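# Lift a cable reel with the cable pinched under one finger

## Task

Close one gripper on the reel so that the cable, at a spot close to one of its ends, is pinned beneath one of that gripper's fingers. Declare completion only while that single grip by itself keeps the reel steady and well above the table, and the other arm is away from both reel and cable, holds nothing, and touches the holding arm lightly or not at all.

## Robot and tools

Robot: two identical six-joint arms, left_arm and right_arm, each with a parallel two-finger gripper. Their root links sit in the scene frame at (-0.044, +0.287, 0) m for left_arm (quat_wxyz +0.996, 0, 0, -0.088) and (-0.023, -0.240, 0) m for right_arm (quat_wxyz +1.000, 0, 0, +0.025). Scene frame: origin on the tabletop midway between the arms, +x out over the table, +z up, left_arm on the +y side. The arm names do not indicate image sides.

Gripper geometry: fingers extend along the gripper's +z axis and close along its y axis. The reported end-effector point lies between the finger pads, roughly 1 cm short of the tips. Printed hand positions can be off, especially at full reach.

execute_actions(actions, pictures): actions is a list holding zero or one item. An empty list just reports the current state. A motion item is {"rows": [...], "steps": n}. rows holds 1 to 15 rows, one per control step (1/30 s each). steps is 1 to 15 and defaults to 15; the final row repeats if there are fewer rows than steps. A wait item is {"steps": n} with n from 1 to 300. It sends nothing new and returns after that many steps since the previous result, and your reply time counts toward them. pictures (true/false) chooses whether camera images come back; by default they do.

Every row is one flat list of 14 numbers covering both arms, even when only one arm moves. The order is left_arm waist, shoulder, elbow, wrist pitch, wrist yaw, wrist roll, opening, then the same seven for right_arm. The six joint values are absolute target angles in radians, in the same convention as the Joint positions line. They are not offsets, so repeat an arm's current values to keep it still. Stated joint ranges per arm: waist -2.880 to 2.880, shoulder 0.000 to 3.142, elbow 0.000 to 3.019, wrist pitch -1.693 to 1.571, wrist yaw -1.571 to 1.571, wrist roll -2.094 to 2.094. A target more than 0.019 rad beyond a range end, and farther out than the joint's last reported angle, causes the whole call to be refused, and nothing is sent. True ends may sit up to 0.019 rad either side of those numbers. Targets past the true end are clipped there, and the result may then say "joint sent to its limit", possibly about an earlier action. Opening is a unitless value from -1 (closed) to +1 (fully open, about 0.094 m between pads).

Motion limits: each step, the target sent to a joint stays within a fixed lead of its measured angle. The leads are 0.264 rad for the waist, 0.32 for the shoulder, 0.276 for the elbow, 0.33 for wrist pitch, 0.186 for wrist yaw and 0.522 for wrist roll. If the targets would put the hand over 70 mm from where it is now, all of that arm's targets are pulled back proportionally. Large moves therefore take several calls. Between calls, the arms keep heading toward the last row you sent until everything nearly stops or a step is HELD. After that, only a new action makes them move on.

Gripping: grip_measured reports finger opening on the same -1..1 scale as your command. Each gripper has its own fixed error of up to about 1 mm. Away from the extremes, the fingers are driven to where grip_measured equals your number. To hold something, command a value below grip_measured: about 0.03 below gives a firm grip, and less gives a gentler one. Pad force tops out near 50 to 62 N, lower on thin parts under about 2 mm, with a brief spike at first contact.

Result lines: the state line gives each arm's end_effector_position (m) and end_effector_quat_wxyz in the scene frame. Joint positions and Joint velocities list six joints (rad, rad/s) plus pad gap (m, m/s) for each arm. Joint torques are raw drive outputs in joint order. They have offsets, scale factors and noise, are nonzero even in free air, and friction can hide or fake a load. HELD marks steps where all or part of your row was not sent. "joint command not followed" means the clearance check changed or blocked joint targets on some steps. MOTOR HOT warns from 85 °C. At 100 °C an OVER-TEMPERATURE FAULT stops that arm's motors and gripper until they cool, so the arm drops. Long holds, including while you think, build heat.

zoom_image(camera, region): camera is one of cam_head_left, cam_head_right, cam_high, cam_low, cam_left_wrist, cam_right_wrist. region is [x0, y0, x1, y1] in pixels of that 504x504 image, origin at top-left, at most 504 by 504. It returns an enlarged view of the latest image. Calibrations use OpenCV conventions, and wrist camera poses follow the reported joints. Small per-scene offsets are possible.

read_manual(section): returns only licence texts ("licences"). It moves nothing.

finished_scene(scene): pass the current scene's number to end and grade it. This cannot be undone, and the goal must hold at that moment and afterwards. Replying without any tool call ends everything.

Avoid: knocking or placing anything off the table, which fails the task; arms colliding or pressing together hard, which may end the scene; and drops, slips, slams or shoving objects hard. Loose objects may occasionally get a brief external push. Smooth, efficient motion and finishing promptly are preferred. The simulation keeps running while you write.

Each tool is called as a command line: name --argument value for each argument, lists and objects as JSON in quotes; but a table of rows of numbers goes row by row, as --pt "numbers of a row", without its own name.

## Session

execute_actions --actions '[]'

Scene clock: 0.00 s of 4800.00 s.
left_arm: end_effector_position=(+0.2400, +0.4621, +0.1368) grip_measured=+1.000 end_effector_quat_wxyz=(+0.250, +0.300, +0.920, -0.036) | right_arm: end_effector_position=(+0.6634, +0.0613, +0.1513) grip_measured=+1.000 end_effector_quat_wxyz=(+0.114, +0.005, +0.935, +0.337)
Joint positions: left_arm=[ 0.972  1.157  0.767 -1.008  0.484  1.383  0.094] | right_arm=[ 0.24   2.094  1.886 -0.884 -0.571  0.445  0.094]
Joint velocities: left_arm=[-0.015 -0.015 -0.012  0.002 -0.051 -0.007  0.   ] | right_arm=[-0.015 -0.005 -0.002  0.002 -0.007  0.007  0.   ]
Joint torques (N m, as the arm reports them, + toward a larger angle): no reading
Motor temperatures (°C, as the motors report them): left_arm=[25 24 22 24 24 22] | right_arm=[25 23 24 24 22 24]

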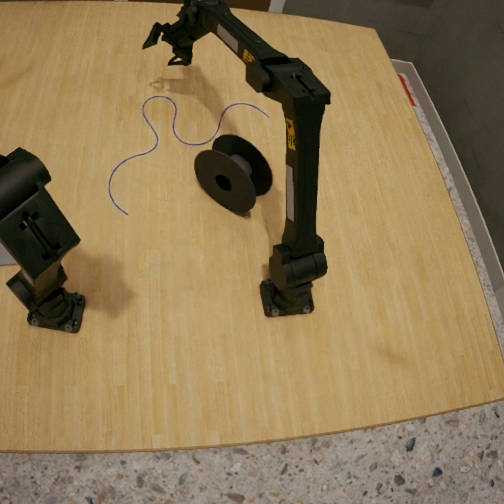

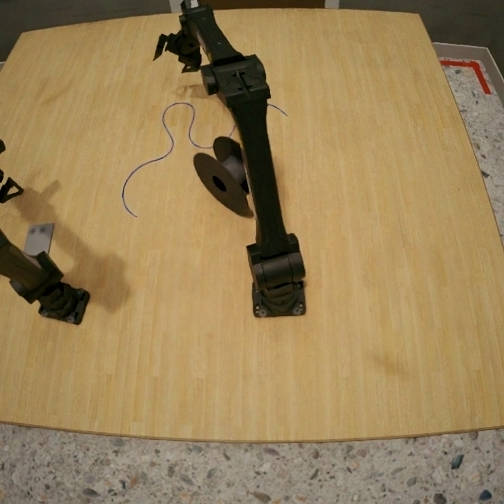

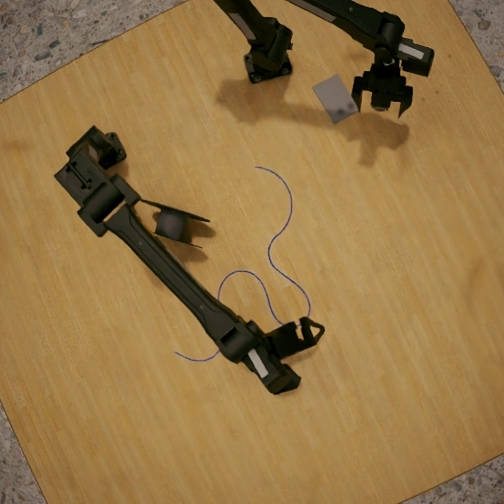

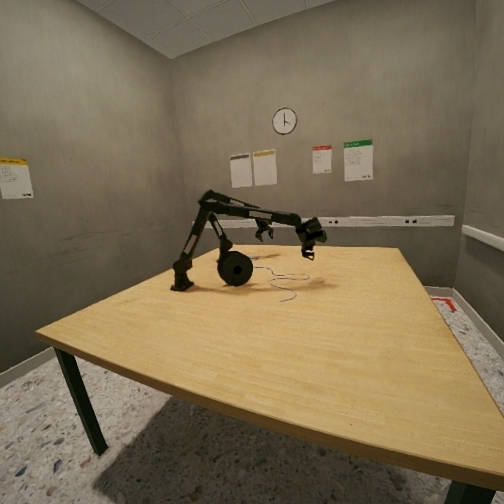

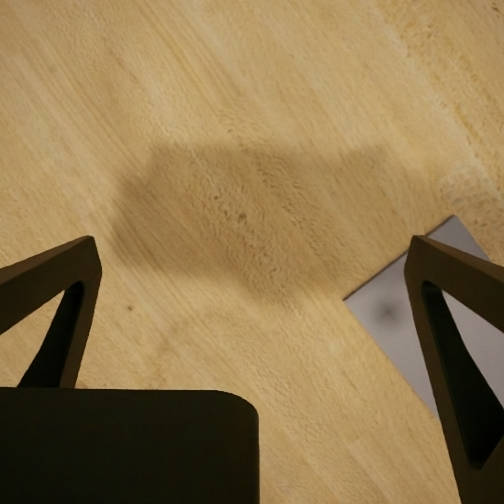

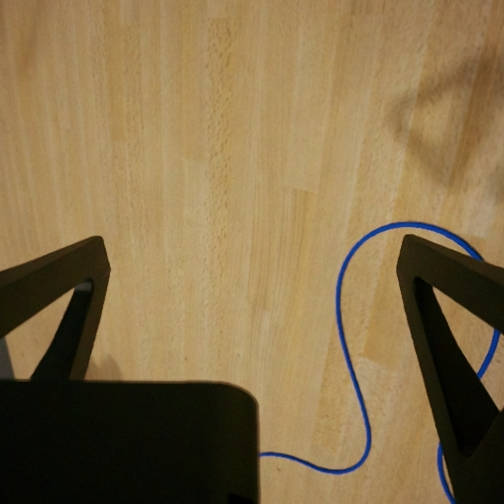

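execute_actions --actions '[{"rows":[[0.972,1.157,0.767,-1.008,0.484,1.383,1,0.24,1.4,1.5,-0.9,0,0,1]],"steps":15}]' --pictures false

execute_actions --actions '[{"rows":[[0.972,1.157,0.767,-1.008,0.484,1.383,1,-0.7,1.2,1.3,-1.2,0,0,1]],"steps":15}]' --pictures false

execute_actions --actions '[{"steps":15}]'

Scene clock: 5.03 s of 4800.00 s.
left_arm: end_effector_position=(+0.2400, +0.4621, +0.1368) grip_measured=+1.000 end_effector_quat_wxyz=(+0.250, +0.300, +0.920, -0.036) | right_arm: end_effector_position=(+0.5623, -0.0610, +0.2890) grip_measured=+1.000 end_effector_quat_wxyz=(+0.297, -0.083, +0.949, +0.075)
Joint positions: left_arm=[ 0.972  1.157  0.767 -1.008  0.484  1.383  0.094] | right_arm=[ 0.241  1.566  1.512 -0.896 -0.025  0.125  0.094]
Joint velocities: left_arm=[-0.015 -0.005  0.002 -0.022  0.007  0.007  0.   ] | right_arm=[ 0.005 -1.079 -0.022  0.007  0.212 -0.359  0.   ]
Joint torques (N m, as the arm reports them, + toward a larger angle): left_arm=[ 0.7  -8.01  9.64  0.42  0.41 -0.08] | right_arm=[  0.38 -12.9    7.96   0.79   0.13  -0.18]
Motor temperatures (°C, as the motors report them): left_arm=[25 25 23 24 24 22] | right_arm=[25 25 26 24 23 24]
Steps of this call (steps 1 to 136: nothing new was sent; steps 137 to 151: all 15 steps of this action). Readings (joint positions):
137: left_arm=[0.972 1.157 0.767 -1.008 0.484 1.383] | right_arm=[0.240 2.079 1.860 -0.876 -0.518 0.404]
138: left_arm=[0.972 1.157 0.767 -1.008 0.484 1.383] | right_arm=[0.241 2.046 1.804 -0.874 -0.459 0.361]
140: left_arm=[0.972 1.157 0.767 -1.008 0.484 1.383] | right_arm=[0.241 1.963 1.678 -0.879 -0.343 0.291]
144: left_arm=[0.972 1.157 0.767 -1.008 0.484 1.383] | right_arm=[0.241 1.812 1.542 -0.896 -0.155 0.210]
151: the state above

Scene clock: 5.53 s of 4800.00 s.
left_arm: end_effector_position=(+0.2400, +0.4621, +0.1368) grip_measured=+1.000 end_effector_quat_wxyz=(+0.250, +0.300, +0.920, -0.036) | right_arm: end_effector_position=(+0.4059, -0.3667, +0.3519) grip_measured=+1.000 end_effector_quat_wxyz=(+0.269, +0.159, +0.950, -0.030)
Joint positions: left_arm=[ 0.972  1.157  0.767 -1.008  0.484  1.383  0.094] | right_arm=[-0.338  1.183  1.328 -1.168 -0.007  0.045  0.094]
Joint velocities: left_arm=[-0.024 -0.005  0.002 -0.002 -0.037 -0.007  0.   ] | right_arm=[-1.744  0.073 -0.164 -0.105  0.022 -0.095  0.   ]
Joint torques (N m, as the arm reports them, + toward a larger angle): left_arm=[ 0.49 -8.    9.6   0.42  0.4  -0.1 ] | right_arm=[ 0.01 -5.2   8.07  0.13  0.15 -0.2 ]
Motor temperatures (°C, as the motors report them): left_arm=[25 25 24 24 24 22] | right_arm=[25 25 26 24 23 24]
Steps of this call (steps 1 to 15: all 15 steps of this action). Readings (joint positions):
1: left_arm=[0.972 1.157 0.767 -1.008 0.484 1.383] | right_arm=[0.235 1.529 1.506 -0.910 -0.023 0.118]
2: left_arm=[0.972 1.157 0.767 -1.008 0.484 1.383] | right_arm=[0.227 1.485 1.494 -0.935 -0.023 0.112]
4: left_arm=[0.972 1.157 0.767 -1.008 0.484 1.383] | right_arm=[0.190 1.398 1.456 -0.991 -0.022 0.101]
8: left_arm=[0.972 1.157 0.767 -1.008 0.484 1.383] | right_arm=[0.048 1.255 1.385 -1.091 -0.015 0.077]
15: the state above

Scene clock: 6.03 s of 4800.00 s.
left_arm: end_effector_position=(+0.2400, +0.4621, +0.1368) grip_measured=+1.000 end_effector_quat_wxyz=(+0.250, +0.300, +0.920, -0.036) | right_arm: end_effector_position=(+0.3245, -0.5128, +0.3266) grip_measured=+1.000 end_effector_quat_wxyz=(+0.223, +0.324, +0.916, -0.076)
Joint positions: left_arm=[ 0.972  1.157  0.767 -1.008  0.484  1.383  0.094] | right_arm=[-0.713  1.203  1.3   -1.191  0.003  0.017  0.094]
Joint velocities: left_arm=[-0.015 -0.005 -0.002  0.002 -0.022 -0.022  0.   ] | right_arm=[ 0.034 -0.005 -0.012 -0.017 -0.022  0.007  0.   ]
Joint torques (N m, as the arm reports them, + toward a larger angle): left_arm=[ 0.92 -7.98  9.65  0.31  0.42 -0.09] | right_arm=[ 2.59 -6.8   8.34  0.25 -0.13 -0.18]
Motor temperatures (°C, as the motors report them): left_arm=[25 25 24 24 24 22] | right_arm=[25 25 26 24 23 24]
Steps of this call (steps 1 to 15: the robot went on to your last target). Readings (joint positions):
1: left_arm=[0.972 1.157 0.767 -1.008 0.484 1.383] | right_arm=[-0.398 1.185 1.322 -1.171 -0.006 0.042]
2: left_arm=[0.972 1.157 0.767 -1.008 0.484 1.383] | right_arm=[-0.459 1.188 1.318 -1.173 -0.006 0.040]
4: left_arm=[0.972 1.157 0.767 -1.008 0.484 1.383] | right_arm=[-0.581 1.195 1.311 -1.179 -0.005 0.033]
8: left_arm=[0.972 1.157 0.767 -1.008 0.484 1.383] | right_arm=[-0.733 1.203 1.301 -1.188 0.005 0.026]
15: the state above
camera_calibration (this result's frames):
cam_right_wrist: T_world_to_cam=[[-0.629922, -0.776582, -0.0108535, -0.19072], [-0.770409, 0.623023, 0.135323, 0.530472], [-0.0983275, 0.0936046, -0.990742, 0.528584], [0, 0, 0, 1]] pos_world=[0.340516, -0.528084, 0.449836]

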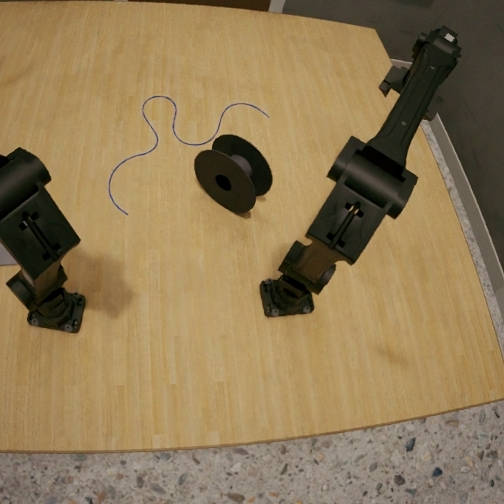

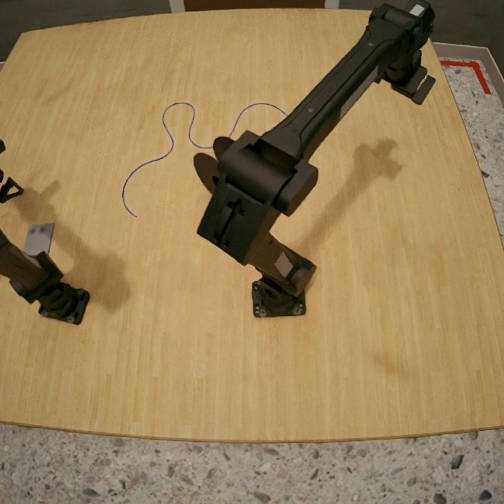

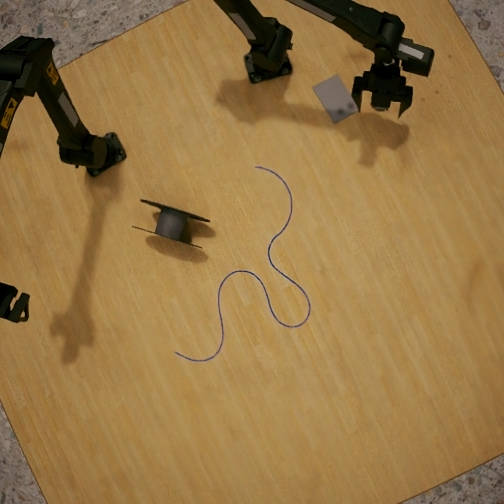

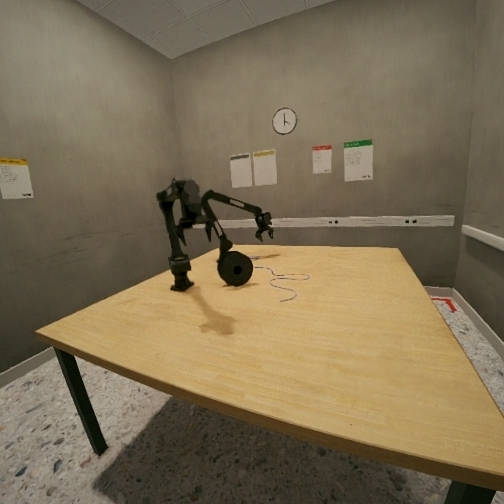

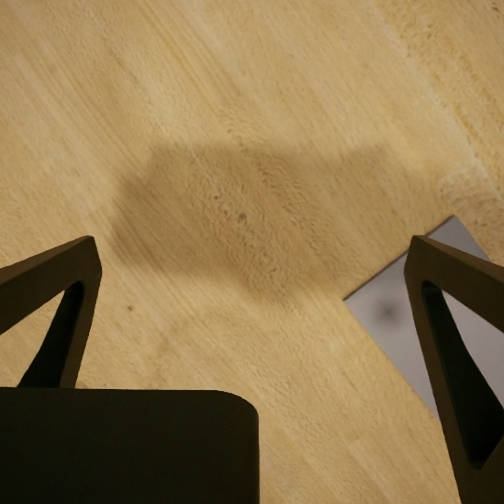

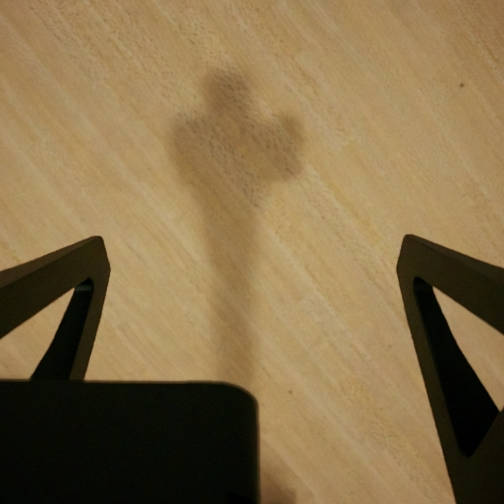

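execute_actions --actions '[{"rows":[[-0.197,1.25,0.72,-1.0,0,-0.93,1,-0.7,1.2,1.3,-1.2,0,0,1]],"steps":15}]' --pictures false

execute_actions --actions '[{"steps":25}]' --pictures false

execute_actions --actions '[{"rows":[[-0.197,1.39,0.675,-0.856,0,-0.93,1,-0.7,1.2,1.3,-1.2,0,0,1]],"steps":15}]'

Scene clock: 12.77 s of 4800.00 s.
left_arm: end_effector_position=(+0.2525, +0.1902, +0.0756) grip_measured=+1.000 end_effector_quat_wxyz=(+0.021, +0.198, +0.980, -0.004) | right_arm: end_effector_position=(+0.3248, -0.5124, +0.3266) grip_measured=+1.000 end_effector_quat_wxyz=(+0.223, +0.323, +0.917, -0.076)
Joint positions: left_arm=[-0.135  1.259  0.737 -1.005  0.003  0.086  0.094] | right_arm=[-0.711  1.203  1.3   -1.191  0.003  0.015  0.094]
Joint velocities: left_arm=[-2.095 -0.005  0.002  0.032  0.007 -2.777  0.   ] | right_arm=[-0.015 -0.005 -0.002 -0.012 -0.007  0.037  0.   ]
Joint torques (N m, as the arm reports them, + toward a larger angle): left_arm=[ 5.69 -9.88  7.44  0.41 -0.28 -0.2 ] | right_arm=[ 2.05 -6.16  8.4   0.33 -0.05 -0.18]
Motor temperatures (°C, as the motors report them): left_arm=[25 25 25 24 24 22] | right_arm=[25 25 28 24 23 24]
Steps of this call (steps 1 to 15: the robot went on to your last target; steps 16 to 187: nothing new was sent; steps 188 to 202: all 15 steps of this action). Readings (joint positions):
188: left_arm=[0.952 1.160 0.766 -1.008 0.403 1.314] | right_arm=[-0.711 1.203 1.300 -1.191 0.003 0.015]
189: left_arm=[0.908 1.169 0.764 -1.007 0.313 1.231] | right_arm=[-0.711 1.203 1.300 -1.191 0.003 0.015]
191: left_arm=[0.772 1.201 0.755 -1.007 0.125 1.054] | right_arm=[-0.711 1.203 1.300 -1.191 0.003 0.015]
195: left_arm=[0.445 1.255 0.738 -1.007 0.009 0.705] | right_arm=[-0.711 1.203 1.300 -1.191 0.003 0.015]
202: the state above

Scene clock: 13.60 s of 4800.00 s.
left_arm: end_effector_position=(+0.2434, +0.1713, +0.0740) grip_measured=+1.000 end_effector_quat_wxyz=(+0.015, -0.263, +0.965, -0.013) | right_arm: end_effector_position=(+0.3248, -0.5124, +0.3266) grip_measured=+1.000 end_effector_quat_wxyz=(+0.223, +0.323, +0.917, -0.076)
Joint positions: left_arm=[-0.203  1.259  0.732 -1.005  0.002 -0.912  0.094] | right_arm=[-0.711  1.203  1.3   -1.191  0.003  0.015  0.094]
Joint velocities: left_arm=[-0.005  0.005 -0.007  0.012 -0.007  0.007  0.   ] | right_arm=[-0.005  0.005 -0.002 -0.012  0.007  0.007  0.   ]
Joint torques (N m, as the arm reports them, + toward a larger angle): left_arm=[ 1.12 -9.35  7.87  0.33 -0.3  -0.18] | right_arm=[ 1.5  -6.62  8.5   0.53 -0.03 -0.15]
Motor temperatures (°C, as the motors report them): left_arm=[25 25 25 24 24 22] | right_arm=[25 25 28 24 23 24]
Steps of this call (steps 1 to 25: the robot went on to your last target). Readings (joint positions):
1: left_arm=[-0.194 1.259 0.737 -1.005 0.004 -0.012] | right_arm=[-0.711 1.203 1.300 -1.191 0.003 0.015]
2: left_arm=[-0.230 1.259 0.736 -1.005 0.005 -0.109] | right_arm=[-0.711 1.203 1.300 -1.191 0.003 0.015]
4: left_arm=[-0.245 1.259 0.734 -1.005 0.005 -0.306] | right_arm=[-0.711 1.203 1.300 -1.191 0.003 0.015]
8: left_arm=[-0.211 1.259 0.732 -1.005 0.003 -0.654] | right_arm=[-0.711 1.203 1.300 -1.191 0.003 0.015]
25: the state above

Scene clock: 14.10 s of 4800.00 s.
left_arm: end_effector_position=(+0.2386, +0.1732, +0.0169) grip_measured=+1.000 end_effector_quat_wxyz=(-0.009, -0.266, +0.964, +0.005) | right_arm: end_effector_position=(+0.3248, -0.5124, +0.3266) grip_measured=+1.000 end_effector_quat_wxyz=(+0.223, +0.323, +0.917, -0.076)
Joint positions: left_arm=[-0.203  1.397  0.675 -0.87   0.002 -0.917  0.094] | right_arm=[-0.711  1.203  1.3   -1.191  0.003  0.015  0.094]
Joint velocities: left_arm=[ 0.005 -0.015  0.002 -0.007 -0.022 -0.051  0.   ] | right_arm=[ 0.005 -0.005  0.007 -0.007 -0.037  0.007  0.   ]
Joint torques (N m, as the arm reports them, + toward a larger angle): left_arm=[  1.29 -10.3    7.71   0.61  -0.3   -0.18] | right_arm=[ 1.72 -5.9   8.49  0.14 -0.05 -0.15]
Motor temperatures (°C, as the motors report them): left_arm=[25 25 25 24 24 22] | right_arm=[25 25 28 24 23 24]
Steps of this call (steps 1 to 15: all 15 steps of this action). Readings (joint positions):
1: left_arm=[-0.203 1.267 0.725 -0.977 0.002 -0.913] | right_arm=[-0.711 1.203 1.300 -1.191 0.003 0.015]
2: left_arm=[-0.203 1.284 0.717 -0.933 0.002 -0.914] | right_arm=[-0.711 1.203 1.300 -1.191 0.003 0.015]
4: left_arm=[-0.203 1.339 0.705 -0.887 0.002 -0.915] | right_arm=[-0.711 1.203 1.300 -1.191 0.003 0.015]
8: left_arm=[-0.203 1.403 0.679 -0.872 0.002 -0.916] | right_arm=[-0.711 1.203 1.300 -1.191 0.003 0.015]
15: the state above
camera_calibration (this result's frames):
cam_left_wrist: T_world_to_cam=[[0.509942, -0.859909, -0.0227217, 0.0250708], [-0.691762, -0.425641, 0.583348, 0.238008], [-0.511298, -0.281756, -0.811904, 0.307371], [0, 0, 0, 1]] pos_world=[0.309018, 0.209468, 0.111284]
cam_right_wrist: T_world_to_cam=[[-0.627457, -0.778589, -0.00980441, -0.192386], [-0.772297, 0.620683, 0.135313, 0.529882], [-0.0992678, 0.092475, -0.990754, 0.528308], [0, 0, 0, 1]] pos_world=[0.340956, -0.527533, 0.449838]

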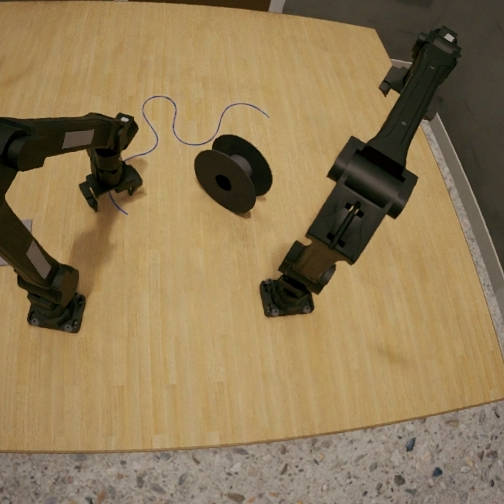

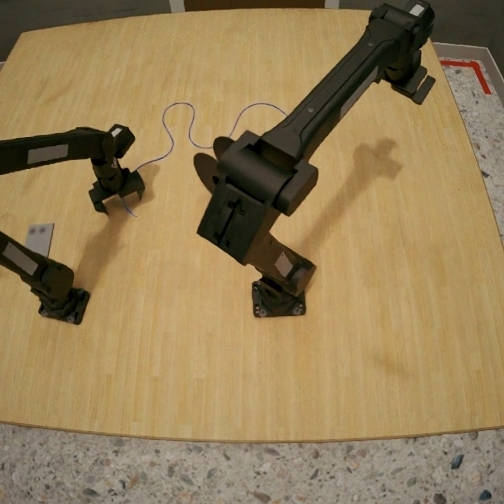

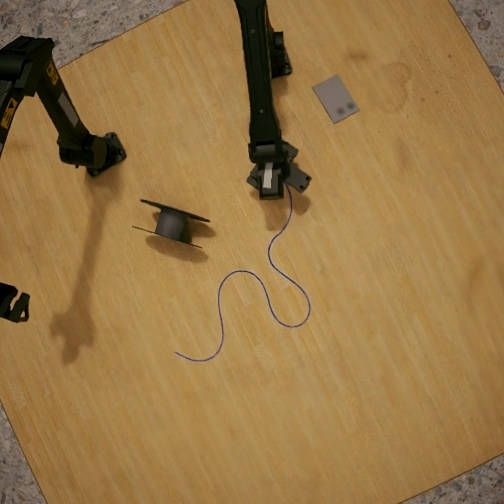

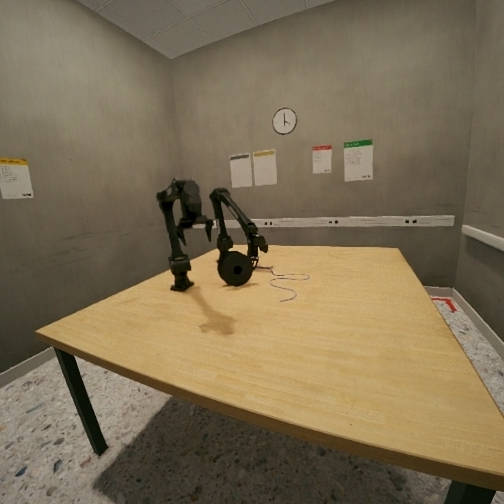

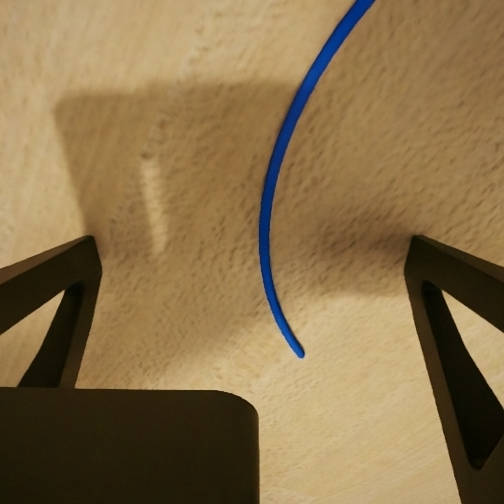

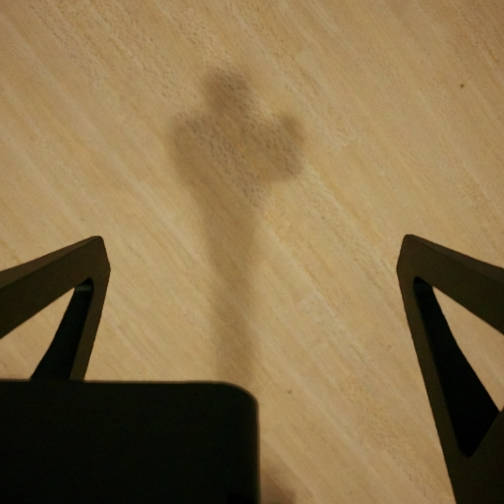

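execute_actions --actions '[{"rows":[[-0.185,1.425,0.685,-0.85,0,-0.93,1,-0.7,1.2,1.3,-1.2,0,0,1],[-0.185,1.425,0.685,-0.85,0,-0.93,1,-0.7,1.2,1.3,-1.2,0,0,1],[-0.185,1.425,0.685,-0.85,0,-0.93,1,-0.7,1.2,1.3,-1.2,0,0,1],[-0.185,1.425,0.685,-0.85,0,-0.93,1,-0.7,1.2,1.3,-1.2,0,0,1],[-0.185,1.425,0.685,-0.85,0,-0.93,1,-0.7,1.2,1.3,-1.2,0,0,1],[-0.185,1.425,0.685,-0.85,0,-0.93,1,-0.7,1.2,1.3,-1.2,0,0,1],[-0.185,1.425,0.685,-0.85,0,-0.93,-1,-0.7,1.2,1.3,-1.2,0,0,1]],"steps":15}]' --pictures false

execute_actions --actions '[{"steps":8}]'

Scene clock: 16.17 s of 4800.00 s.
left_arm: end_effector_position=(+0.2395, +0.1745, +0.0134) grip_measured=-0.971 end_effector_quat_wxyz=(-0.011, -0.268, +0.963, +0.007) | right_arm: end_effector_position=(+0.3248, -0.5124, +0.3266) grip_measured=+1.000 end_effector_quat_wxyz=(+0.223, +0.323, +0.917, -0.076)
Joint positions: left_arm=[-0.198  1.41   0.675 -0.862  0.002 -0.918  0.001] | right_arm=[-0.711  1.203  1.3   -1.191  0.003  0.015  0.094]
Joint velocities: left_arm=[ 0.005  0.005 -0.012  0.002 -0.11  -0.051 -0.005] | right_arm=[-0.015 -0.005 -0.002  0.012  0.022 -0.022  0.   ]
Joint torques (N m, as the arm reports them, + toward a larger angle): left_arm=[ 1.61 -8.45  8.39  0.67 -0.3  -0.19] | right_arm=[ 1.06 -6.79  8.42  0.22 -0.07 -0.16]
Motor temperatures (°C, as the motors report them): left_arm=[25 25 25 24 24 22] | right_arm=[25 25 28 24 23 24]
Steps of this call (steps 1 to 15: the robot went on to your last target; steps 16 to 47: nothing new was sent; steps 48 to 62: all 15 steps of this action). Readings (joint positions):
48: left_arm=[-0.203 1.398 0.675 -0.869 0.002 -0.918] | right_arm=[-0.711 1.203 1.300 -1.191 0.003 0.015]
49: left_arm=[-0.202 1.400 0.675 -0.866 0.002 -0.918] | right_arm=[-0.711 1.203 1.300 -1.191 0.003 0.015]
51: left_arm=[-0.200 1.405 0.675 -0.864 0.002 -0.918] | right_arm=[-0.711 1.203 1.300 -1.191 0.003 0.015]
55: left_arm=[-0.198 1.410 0.675 -0.862 0.002 -0.918] | right_arm=[-0.711 1.203 1.300 -1.191 0.003 0.015]
62: the state above

Scene clock: 16.43 s of 4800.00 s.
left_arm: end_effector_position=(+0.2395, +0.1745, +0.0134) grip_measured=-0.973 end_effector_quat_wxyz=(-0.011, -0.268, +0.963, +0.007) | right_arm: end_effector_position=(+0.3248, -0.5124, +0.3266) grip_measured=+1.000 end_effector_quat_wxyz=(+0.223, +0.323, +0.917, -0.076)
Joint positions: left_arm=[-0.198  1.41   0.675 -0.862  0.002 -0.918  0.001] | right_arm=[-0.711  1.203  1.3   -1.191  0.003  0.015  0.094]
Joint velocities: left_arm=[-0.015 -0.005 -0.012 -0.007  0.007  0.022  0.   ] | right_arm=[-0.015  0.005 -0.012  0.002  0.022 -0.037  0.   ]
Joint torques (N m, as the arm reports them, + toward a larger angle): left_arm=[ 1.47 -8.7   8.39  0.51 -0.29 -0.2 ] | right_arm=[ 1.7  -6.15  8.45  0.31 -0.04 -0.23]
Motor temperatures (°C, as the motors report them): left_arm=[25 25 25 24 24 22] | right_arm=[25 25 28 24 23 24]
Steps of this call (steps 1 to 8: the robot went on to your last target). Readings (joint positions):
1: left_arm=[-0.198 1.410 0.675 -0.862 0.002 -0.918] | right_arm=[-0.711 1.203 1.300 -1.191 0.003 0.015]
2: left_arm=[-0.198 1.410 0.675 -0.862 0.002 -0.918] | right_arm=[-0.711 1.203 1.300 -1.191 0.003 0.015]
4: left_arm=[-0.198 1.410 0.675 -0.862 0.002 -0.918] | right_arm=[-0.711 1.203 1.300 -1.191 0.003 0.015]
8: the state above
camera_calibration (this result's frames):
cam_left_wrist: T_world_to_cam=[[0.51474, -0.856932, -0.0266641, 0.0240021], [-0.68662, -0.430663, 0.585733, 0.240828], [-0.513416, -0.283192, -0.810065, 0.306085], [0, 0, 0, 1]] pos_world=[0.310152, 0.210965, 0.107528]
cam_right_wrist: T_world_to_cam=[[-0.627457, -0.778589, -0.00980441, -0.192386], [-0.772297, 0.620683, 0.135313, 0.529882], [-0.0992678, 0.092475, -0.990754, 0.528308], [0, 0, 0, 1]] pos_world=[0.340956, -0.527533, 0.449838]

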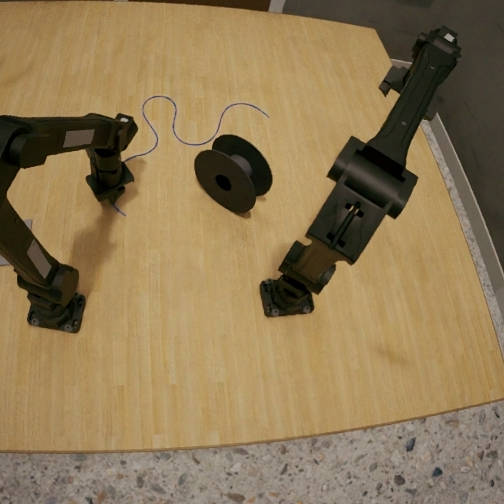

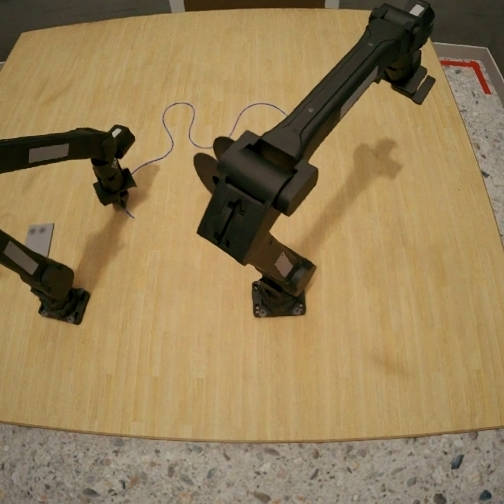

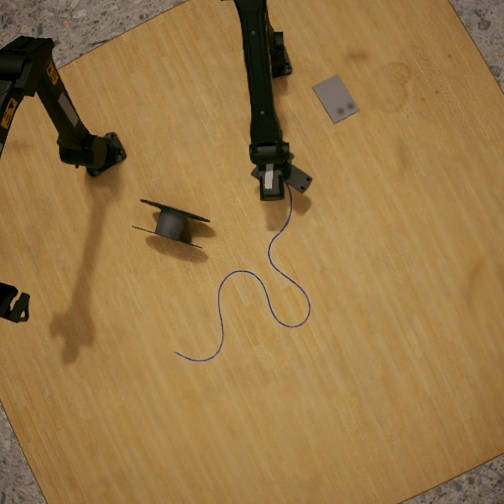

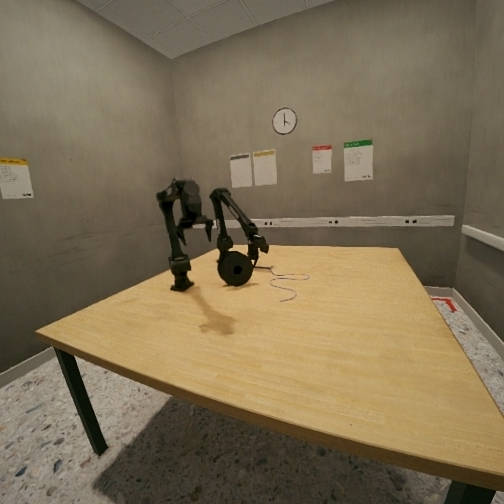

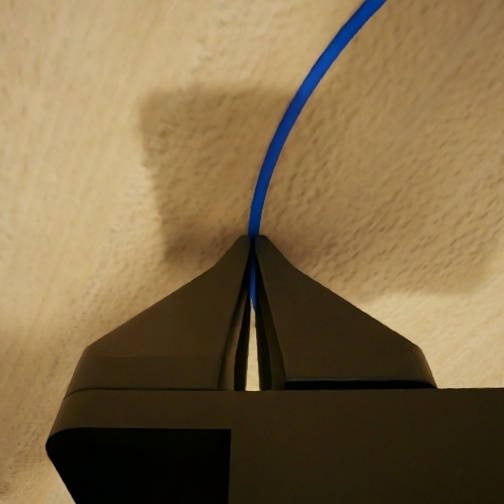

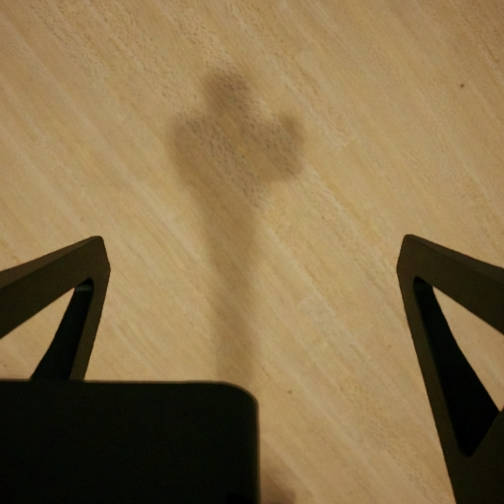

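execute_actions --actions '[{"rows":[[-0.198,1.3,1.1,-1.37,0,0.2,-1,-0.7,1.2,1.3,-1.2,0,0,1]],"steps":15}]' --pictures false

execute_actions --actions '[{"rows":[[-0.6,1.49,1.37,-1.42,0,1.47,-1,-0.7,1.2,1.3,-1.2,0,0,1]],"steps":15}]' --pictures false

execute_actions --actions '[{"steps":15}]'

Scene clock: 21.33 s of 4800.00 s.
left_arm: end_effector_position=(+0.2911, +0.1542, +0.1930) grip_measured=-0.973 end_effector_quat_wxyz=(+0.014, +0.198, +0.980, -0.004) | right_arm: end_effector_position=(+0.3248, -0.5124, +0.3266) grip_measured=+1.000 end_effector_quat_wxyz=(+0.223, +0.323, +0.917, -0.076)
Joint positions: left_arm=[-0.198  1.281  1.086 -1.347  0.002  0.025  0.001] | right_arm=[-0.711  1.203  1.3   -1.191  0.003  0.015  0.094]
Joint velocities: left_arm=[-0.005 -0.161  0.002 -0.071  0.037  1.15  -0.001] | right_arm=[ 0.005  0.005  0.002  0.007  0.037 -0.022  0.   ]
Joint torques (N m, as the arm reports them, + toward a larger angle): left_arm=[ 0.57 -7.67 11.37 -0.61 -0.19  0.  ] | right_arm=[ 1.54 -6.76  8.38  0.29 -0.04 -0.19]
Motor temperatures (°C, as the motors report them): left_arm=[25 25 25 24 24 22] | right_arm=[25 24 29 24 23 24]
Steps of this call (steps 1 to 15: the robot went on to your last target; steps 16 to 132: nothing new was sent; steps 133 to 147: all 15 steps of this action). Readings (joint positions):
133: left_arm=[-0.198 1.407 0.688 -0.901 0.002 -0.873] | right_arm=[-0.711 1.203 1.300 -1.191 0.003 0.015]
134: left_arm=[-0.198 1.404 0.710 -0.964 0.002 -0.821] | right_arm=[-0.711 1.203 1.300 -1.191 0.003 0.015]
136: left_arm=[-0.198 1.386 0.770 -1.083 0.002 -0.715] | right_arm=[-0.711 1.203 1.300 -1.191 0.003 0.015]
140: left_arm=[-0.198 1.344 0.918 -1.250 0.002 -0.487] | right_arm=[-0.711 1.203 1.300 -1.191 0.003 0.015]
147: the state above

Scene clock: 21.83 s of 4800.00 s.
left_arm: end_effector_position=(+0.2533, -0.0311, +0.2031) grip_measured=-0.973 end_effector_quat_wxyz=(-0.002, +0.832, +0.554, -0.001) | right_arm: end_effector_position=(+0.3248, -0.5124, +0.3266) grip_measured=+1.000 end_effector_quat_wxyz=(+0.223, +0.323, +0.917, -0.076)
Joint positions: left_arm=[-0.641  1.492  1.322 -1.405  0.002  1.149  0.001] | right_arm=[-0.711  1.203  1.3   -1.191  0.003  0.015  0.094]
Joint velocities: left_arm=[ 0.122 -0.044  0.022 -0.042  0.022  2.117 -0.001] | right_arm=[ 0.005 -0.005  0.012  0.002  0.007 -0.066  0.   ]
Joint torques (N m, as the arm reports them, + toward a larger angle): left_arm=[  3.1  -14.57  14.19  -0.49  -0.08  -0.02] | right_arm=[ 1.81 -7.    8.4   0.32 -0.01 -0.18]
Motor temperatures (°C, as the motors report them): left_arm=[25 25 26 24 24 22] | right_arm=[25 24 29 24 23 24]
Steps of this call (steps 1 to 15: all 15 steps of this action). Readings (joint positions):
1: left_arm=[-0.207 1.285 1.097 -1.359 -0.001 0.073] | right_arm=[-0.711 1.203 1.300 -1.191 0.003 0.015]
2: left_arm=[-0.228 1.301 1.120 -1.372 -0.003 0.122] | right_arm=[-0.711 1.203 1.300 -1.191 0.003 0.015]
4: left_arm=[-0.295 1.350 1.181 -1.383 -0.003 0.225] | right_arm=[-0.711 1.203 1.300 -1.191 0.003 0.015]
8: left_arm=[-0.473 1.441 1.277 -1.389 -0.003 0.481] | right_arm=[-0.711 1.203 1.300 -1.191 0.003 0.015]
15: the state above

Scene clock: 22.33 s of 4800.00 s.
left_arm: end_effector_position=(+0.2640, -0.0199, +0.2034) grip_measured=-0.974 end_effector_quat_wxyz=(-0.002, +0.898, +0.441, -0.002) | right_arm: end_effector_position=(+0.3248, -0.5124, +0.3266) grip_measured=+1.000 end_effector_quat_wxyz=(+0.223, +0.323, +0.917, -0.076)
Joint positions: left_arm=[-0.605  1.492  1.323 -1.407  0.002  1.447  0.001] | right_arm=[-0.711  1.203  1.3   -1.191  0.003  0.015  0.094]
Joint velocities: left_arm=[-0.024 -0.005 -0.002  0.007  0.095 -0.007 -0.   ] | right_arm=[ 0.005 -0.005  0.012 -0.017 -0.037  0.007  0.   ]
Joint torques (N m, as the arm reports them, + toward a larger angle): left_arm=[  1.2  -14.92  14.22  -0.55  -0.06   0.03] | right_arm=[ 1.17 -7.03  8.4   0.36 -0.09 -0.2 ]
Motor temperatures (°C, as the motors report them): left_arm=[25 25 26 24 24 22] | right_arm=[25 24 29 24 23 24]
Steps of this call (steps 1 to 15: the robot went on to your last target). Readings (joint positions):
1: left_arm=[-0.635 1.492 1.323 -1.406 0.002 1.211] | right_arm=[-0.711 1.203 1.300 -1.191 0.003 0.015]
2: left_arm=[-0.629 1.492 1.323 -1.406 0.002 1.261] | right_arm=[-0.711 1.203 1.300 -1.191 0.003 0.015]
4: left_arm=[-0.616 1.492 1.323 -1.407 0.002 1.332] | right_arm=[-0.711 1.203 1.300 -1.191 0.003 0.015]
8: left_arm=[-0.605 1.492 1.323 -1.407 0.002 1.406] | right_arm=[-0.711 1.203 1.300 -1.191 0.003 0.015]
15: the state above
camera_calibration (this result's frames):
cam_left_wrist: T_world_to_cam=[[-0.79011, 0.612962, -0.00186213, 0.218545], [0.502589, 0.649571, 0.570493, -0.22662], [0.3509, 0.449816, -0.821301, 0.206207], [0, 0, 0, 1]] pos_world=[0.214213, -0.0795096, 0.29905]
cam_right_wrist: T_world_to_cam=[[-0.627457, -0.778589, -0.00980441, -0.192386], [-0.772297, 0.620683, 0.135313, 0.529882], [-0.0992678, 0.092475, -0.990754, 0.528308], [0, 0, 0, 1]] pos_world=[0.340956, -0.527533, 0.449838]

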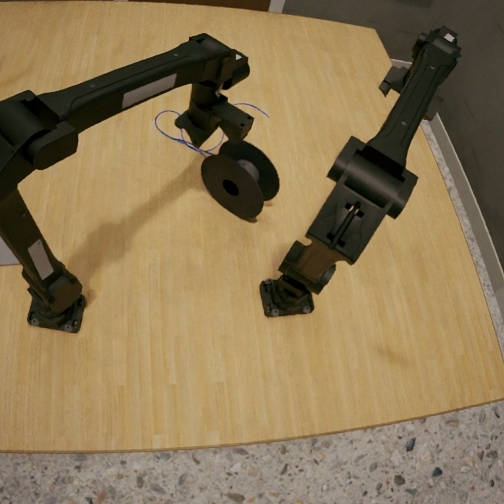

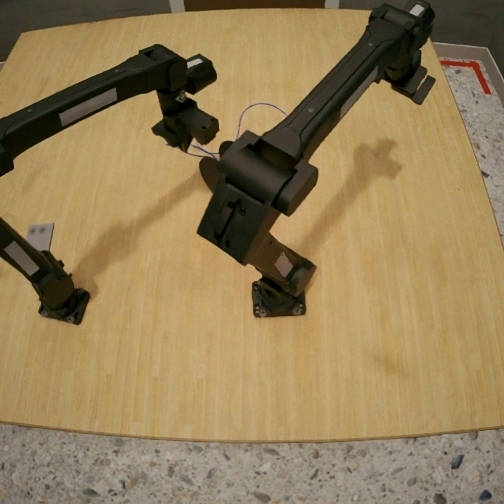

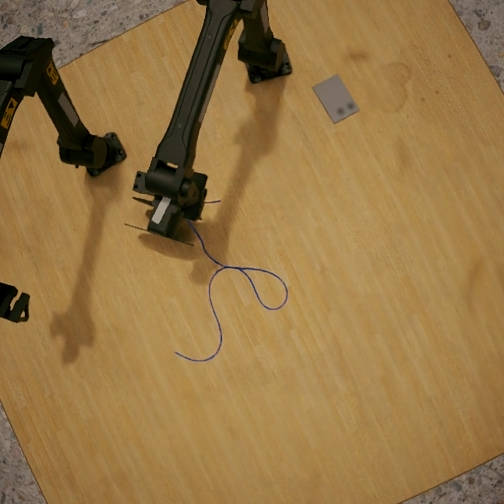

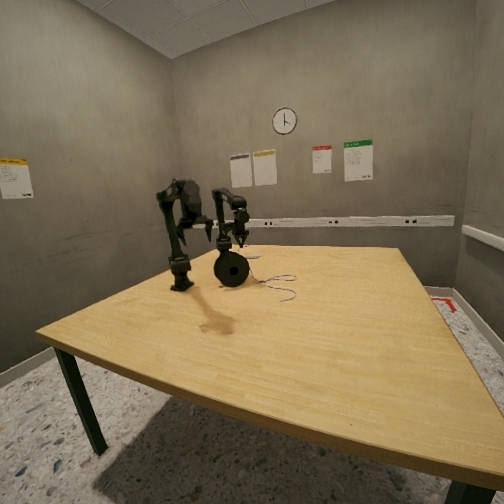

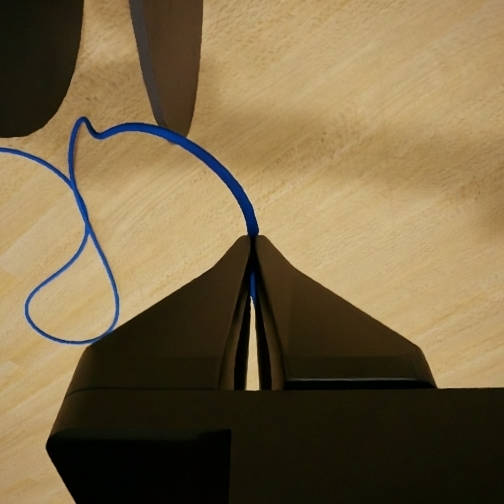

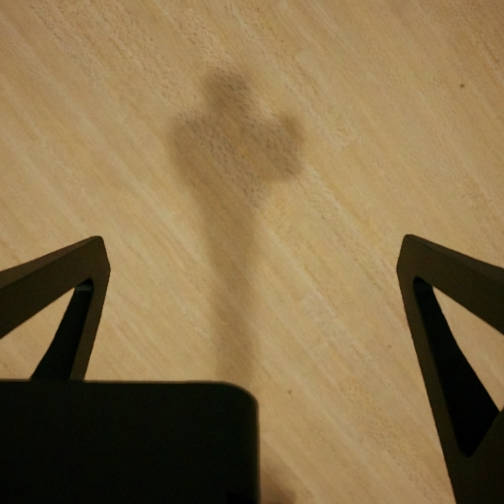

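execute_actions --actions '[{"rows":[[-0.25,1.45,1.37,-1.45,0,1.6,-1,-0.7,1.2,1.3,-1.2,0,0,1]],"steps":15}]' --pictures false

execute_actions --actions '[{"rows":[[-0.25,0.95,0.95,-1.5,0,1.6,-1,-0.7,1.2,1.3,-1.2,0,0,1]],"steps":15}]' --pictures false

execute_actions --actions '[{"rows":[[-1.0,1.0,1.0,-1.5,0,1.6,-1,-0.7,1.2,1.3,-1.2,0,0,1]],"steps":15}]' --pictures false

execute_actions --actions '[{"steps":12}]'

Scene clock: 28.73 s of 4800.00 s.
left_arm: end_effector_position=(+0.3487, +0.1256, +0.2178) grip_measured=-0.973 end_effector_quat_wxyz=(-0.001, +0.832, +0.554, +0.001) | right_arm: end_effector_position=(+0.3248, -0.5124, +0.3266) grip_measured=+1.000 end_effector_quat_wxyz=(+0.223, +0.323, +0.917, -0.076)
Joint positions: left_arm=[-0.213  1.456  1.323 -1.437 -0.003  1.578  0.001] | right_arm=[-0.711  1.203  1.3   -1.191  0.003  0.015  0.094]
Joint velocities: left_arm=[-0.23  -0.044 -0.007  0.002 -0.007  0.051  0.001] | right_arm=[-0.005 -0.015 -0.007 -0.002  0.022  0.066  0.   ]
Joint torques (N m, as the arm reports them, + toward a larger angle): left_arm=[ -0.86 -14.33  14.32  -0.64   0.14   0.04] | right_arm=[ 2.08 -6.13  8.3   0.38 -0.07 -0.14]
Motor temperatures (°C, as the motors report them): left_arm=[25 26 28 24 24 22] | right_arm=[25 24 29 24 23 24]
Steps of this call (steps 1 to 30: the robot went on to your last target; steps 31 to 177: nothing new was sent; steps 178 to 192: all 15 steps of this action). Readings (joint positions):
178: left_arm=[-0.596 1.491 1.323 -1.409 0.005 1.469] | right_arm=[-0.711 1.203 1.300 -1.191 0.003 0.015]
179: left_arm=[-0.578 1.489 1.323 -1.413 0.005 1.482] | right_arm=[-0.711 1.203 1.300 -1.191 0.003 0.015]
181: left_arm=[-0.510 1.485 1.323 -1.418 0.005 1.503] | right_arm=[-0.711 1.203 1.300 -1.191 0.003 0.015]
185: left_arm=[-0.323 1.474 1.323 -1.427 0.004 1.542] | right_arm=[-0.711 1.203 1.300 -1.191 0.003 0.015]
192: the state above

Scene clock: 29.23 s of 4800.00 s.
left_arm: end_effector_position=(+0.1874, +0.1853, +0.2491) grip_measured=-0.973 end_effector_quat_wxyz=(+0.057, +0.840, +0.538, +0.039) | right_arm: end_effector_position=(+0.3248, -0.5124, +0.3266) grip_measured=+1.000 end_effector_quat_wxyz=(+0.223, +0.323, +0.917, -0.076)
Joint positions: left_arm=[-0.237  0.894  0.958 -1.496 -0.003  1.588  0.001] | right_arm=[-0.711  1.203  1.3   -1.191  0.003  0.015  0.094]
Joint velocities: left_arm=[-0.015  0.425 -0.002 -0.002  0.007  0.037 -0.001] | right_arm=[ 0.005 -0.015  0.002  0.002  0.007  0.037  0.   ]
Joint torques (N m, as the arm reports them, + toward a larger angle): left_arm=[-0.14 -0.94  9.71  0.13  0.13  0.  ] | right_arm=[ 2.01 -6.38  8.57  0.38 -0.09 -0.17]
Motor temperatures (°C, as the motors report them): left_arm=[25 26 28 24 24 22] | right_arm=[25 24 29 24 23 24]
Steps of this call (steps 1 to 15: all 15 steps of this action). Readings (joint positions):
1: left_arm=[-0.219 1.441 1.303 -1.435 -0.003 1.578] | right_arm=[-0.711 1.203 1.300 -1.191 0.003 0.015]
2: left_arm=[-0.225 1.407 1.257 -1.435 -0.003 1.578] | right_arm=[-0.711 1.203 1.300 -1.191 0.003 0.015]
4: left_arm=[-0.232 1.309 1.143 -1.446 -0.003 1.578] | right_arm=[-0.711 1.203 1.300 -1.191 0.003 0.015]
8: left_arm=[-0.235 1.041 0.973 -1.482 -0.003 1.583] | right_arm=[-0.711 1.203 1.300 -1.191 0.003 0.015]
15: the state above

Scene clock: 29.73 s of 4800.00 s.
left_arm: end_effector_position=(+0.0498, +0.0391, +0.2230) grip_measured=-0.974 end_effector_quat_wxyz=(+0.014, +0.985, +0.174, +0.001) | right_arm: end_effector_position=(+0.3248, -0.5124, +0.3266) grip_measured=+1.000 end_effector_quat_wxyz=(+0.223, +0.323, +0.917, -0.076)
Joint positions: left_arm=[-1.027  1.007  0.959 -1.496  0.004  1.588  0.001] | right_arm=[-0.711  1.203  1.3   -1.191  0.003  0.015  0.094]
Joint velocities: left_arm=[ 0.249 -0.083 -0.002 -0.027 -0.139  0.037 -0.   ] | right_arm=[ 0.005  0.005  0.002  0.007  0.037 -0.051  0.   ]
Joint torques (N m, as the arm reports them, + toward a larger angle): left_arm=[ 1.71 -6.05 13.94 -0.15 -0.17  0.  ] | right_arm=[ 1.4  -6.23  8.4   0.34 -0.05 -0.2 ]
Motor temperatures (°C, as the motors report them): left_arm=[25 26 29 24 24 22] | right_arm=[25 24 30 24 23 24]
Steps of this call (steps 1 to 15: all 15 steps of this action). Readings (joint positions):
1: left_arm=[-0.259 0.913 0.958 -1.496 -0.009 1.588] | right_arm=[-0.711 1.203 1.300 -1.191 0.003 0.015]
2: left_arm=[-0.314 0.935 0.959 -1.496 -0.009 1.588] | right_arm=[-0.711 1.203 1.300 -1.191 0.003 0.015]
4: left_arm=[-0.474 0.982 0.959 -1.496 -0.008 1.588] | right_arm=[-0.711 1.203 1.300 -1.191 0.003 0.015]
8: left_arm=[-0.836 1.026 0.959 -1.496 -0.004 1.588] | right_arm=[-0.711 1.203 1.300 -1.191 0.003 0.015]
15: the state above

Scene clock: 30.13 s of 4800.00 s.
left_arm: end_effector_position=(+0.0545, +0.0412, +0.2237) grip_measured=-0.974 end_effector_quat_wxyz=(+0.015, +0.983, +0.183, +0.001) | right_arm: end_effector_position=(+0.3248, -0.5124, +0.3266) grip_measured=+1.000 end_effector_quat_wxyz=(+0.223, +0.323, +0.917, -0.076)
Joint positions: left_arm=[-1.009  1.004  0.959 -1.496  0.003  1.588  0.001] | right_arm=[-0.711  1.203  1.3   -1.191  0.003  0.015  0.094]
Joint velocities: left_arm=[-0.024  0.005 -0.012  0.007 -0.022 -0.051  0.001] | right_arm=[-0.015 -0.024  0.002 -0.012 -0.066  0.022  0.   ]
Joint torques (N m, as the arm reports them, + toward a larger angle): left_arm=[ 1.5  -5.64 13.97 -0.14 -0.14  0.03] | right_arm=[ 1.29 -6.16  8.54  0.42 -0.07 -0.18]
Motor temperatures (°C, as the motors report them): left_arm=[25 26 29 24 24 22] | right_arm=[25 24 30 24 23 24]
Steps of this call (steps 1 to 12: the robot went on to your last target). Readings (joint positions):
1: left_arm=[-1.020 1.005 0.959 -1.496 0.004 1.588] | right_arm=[-0.711 1.203 1.300 -1.191 0.003 0.015]
2: left_arm=[-1.014 1.004 0.959 -1.496 0.004 1.588] | right_arm=[-0.711 1.203 1.300 -1.191 0.003 0.015]
4: left_arm=[-1.009 1.004 0.959 -1.496 0.003 1.588] | right_arm=[-0.711 1.203 1.300 -1.191 0.003 0.015]
8: left_arm=[-1.009 1.004 0.959 -1.496 0.003 1.588] | right_arm=[-0.711 1.203 1.300 -1.191 0.003 0.015]
12: the state above
camera_calibration (this result's frames):
cam_left_wrist: T_world_to_cam=[[-0.357498, 0.933143, -0.0379312, -0.0130678], [0.760061, 0.314309, 0.568786, -0.172522], [0.542681, 0.17451, -0.82161, 0.2699], [0, 0, 0, 1]] pos_world=[-0.0200142, 0.019319, 0.319385]
cam_right_wrist: T_world_to_cam=[[-0.627457, -0.778589, -0.00980441, -0.192386], [-0.772297, 0.620683, 0.135313, 0.529882], [-0.0992678, 0.092475, -0.990754, 0.528308], [0, 0, 0, 1]] pos_world=[0.340956, -0.527533, 0.449838]

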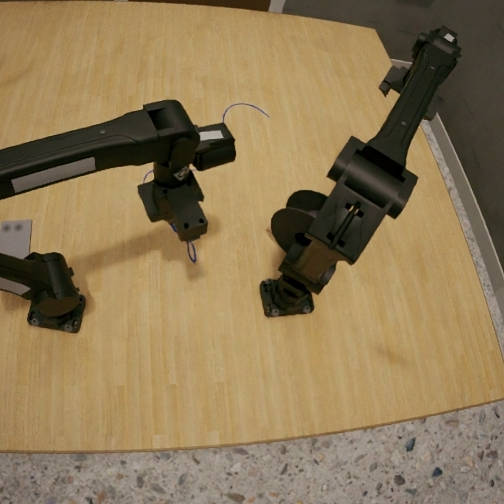

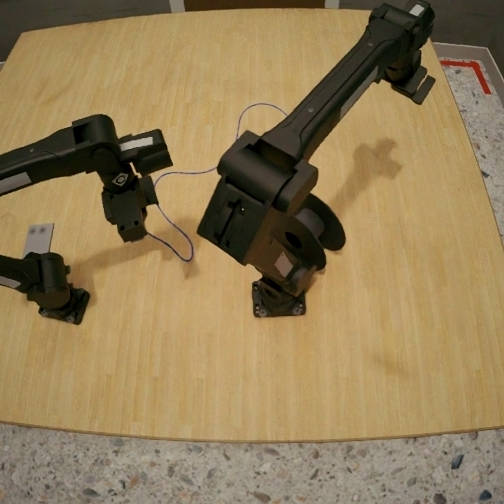

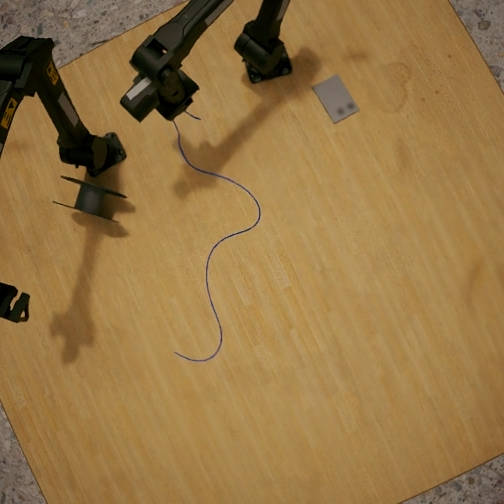

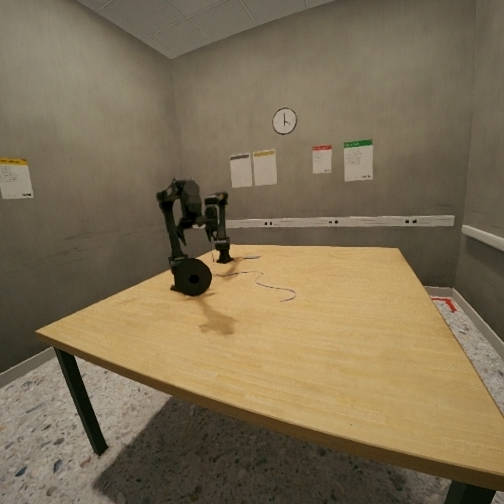

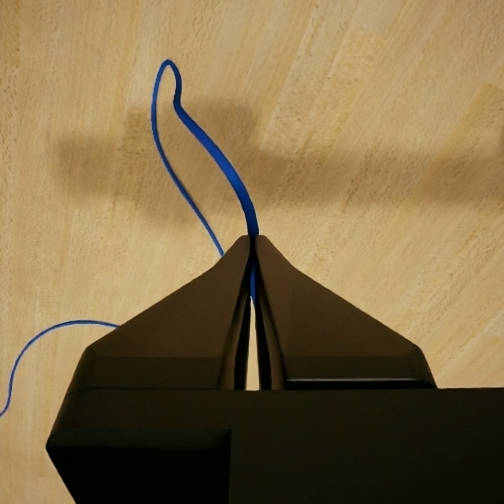

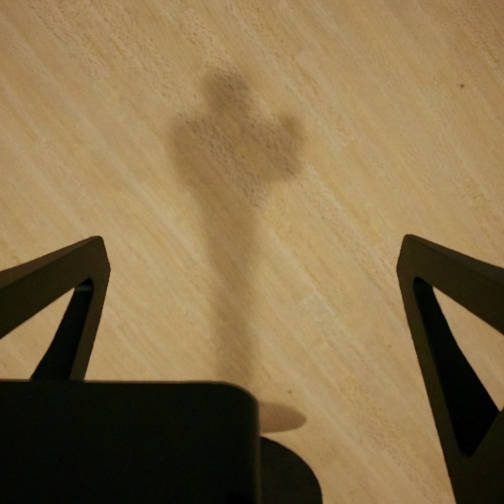

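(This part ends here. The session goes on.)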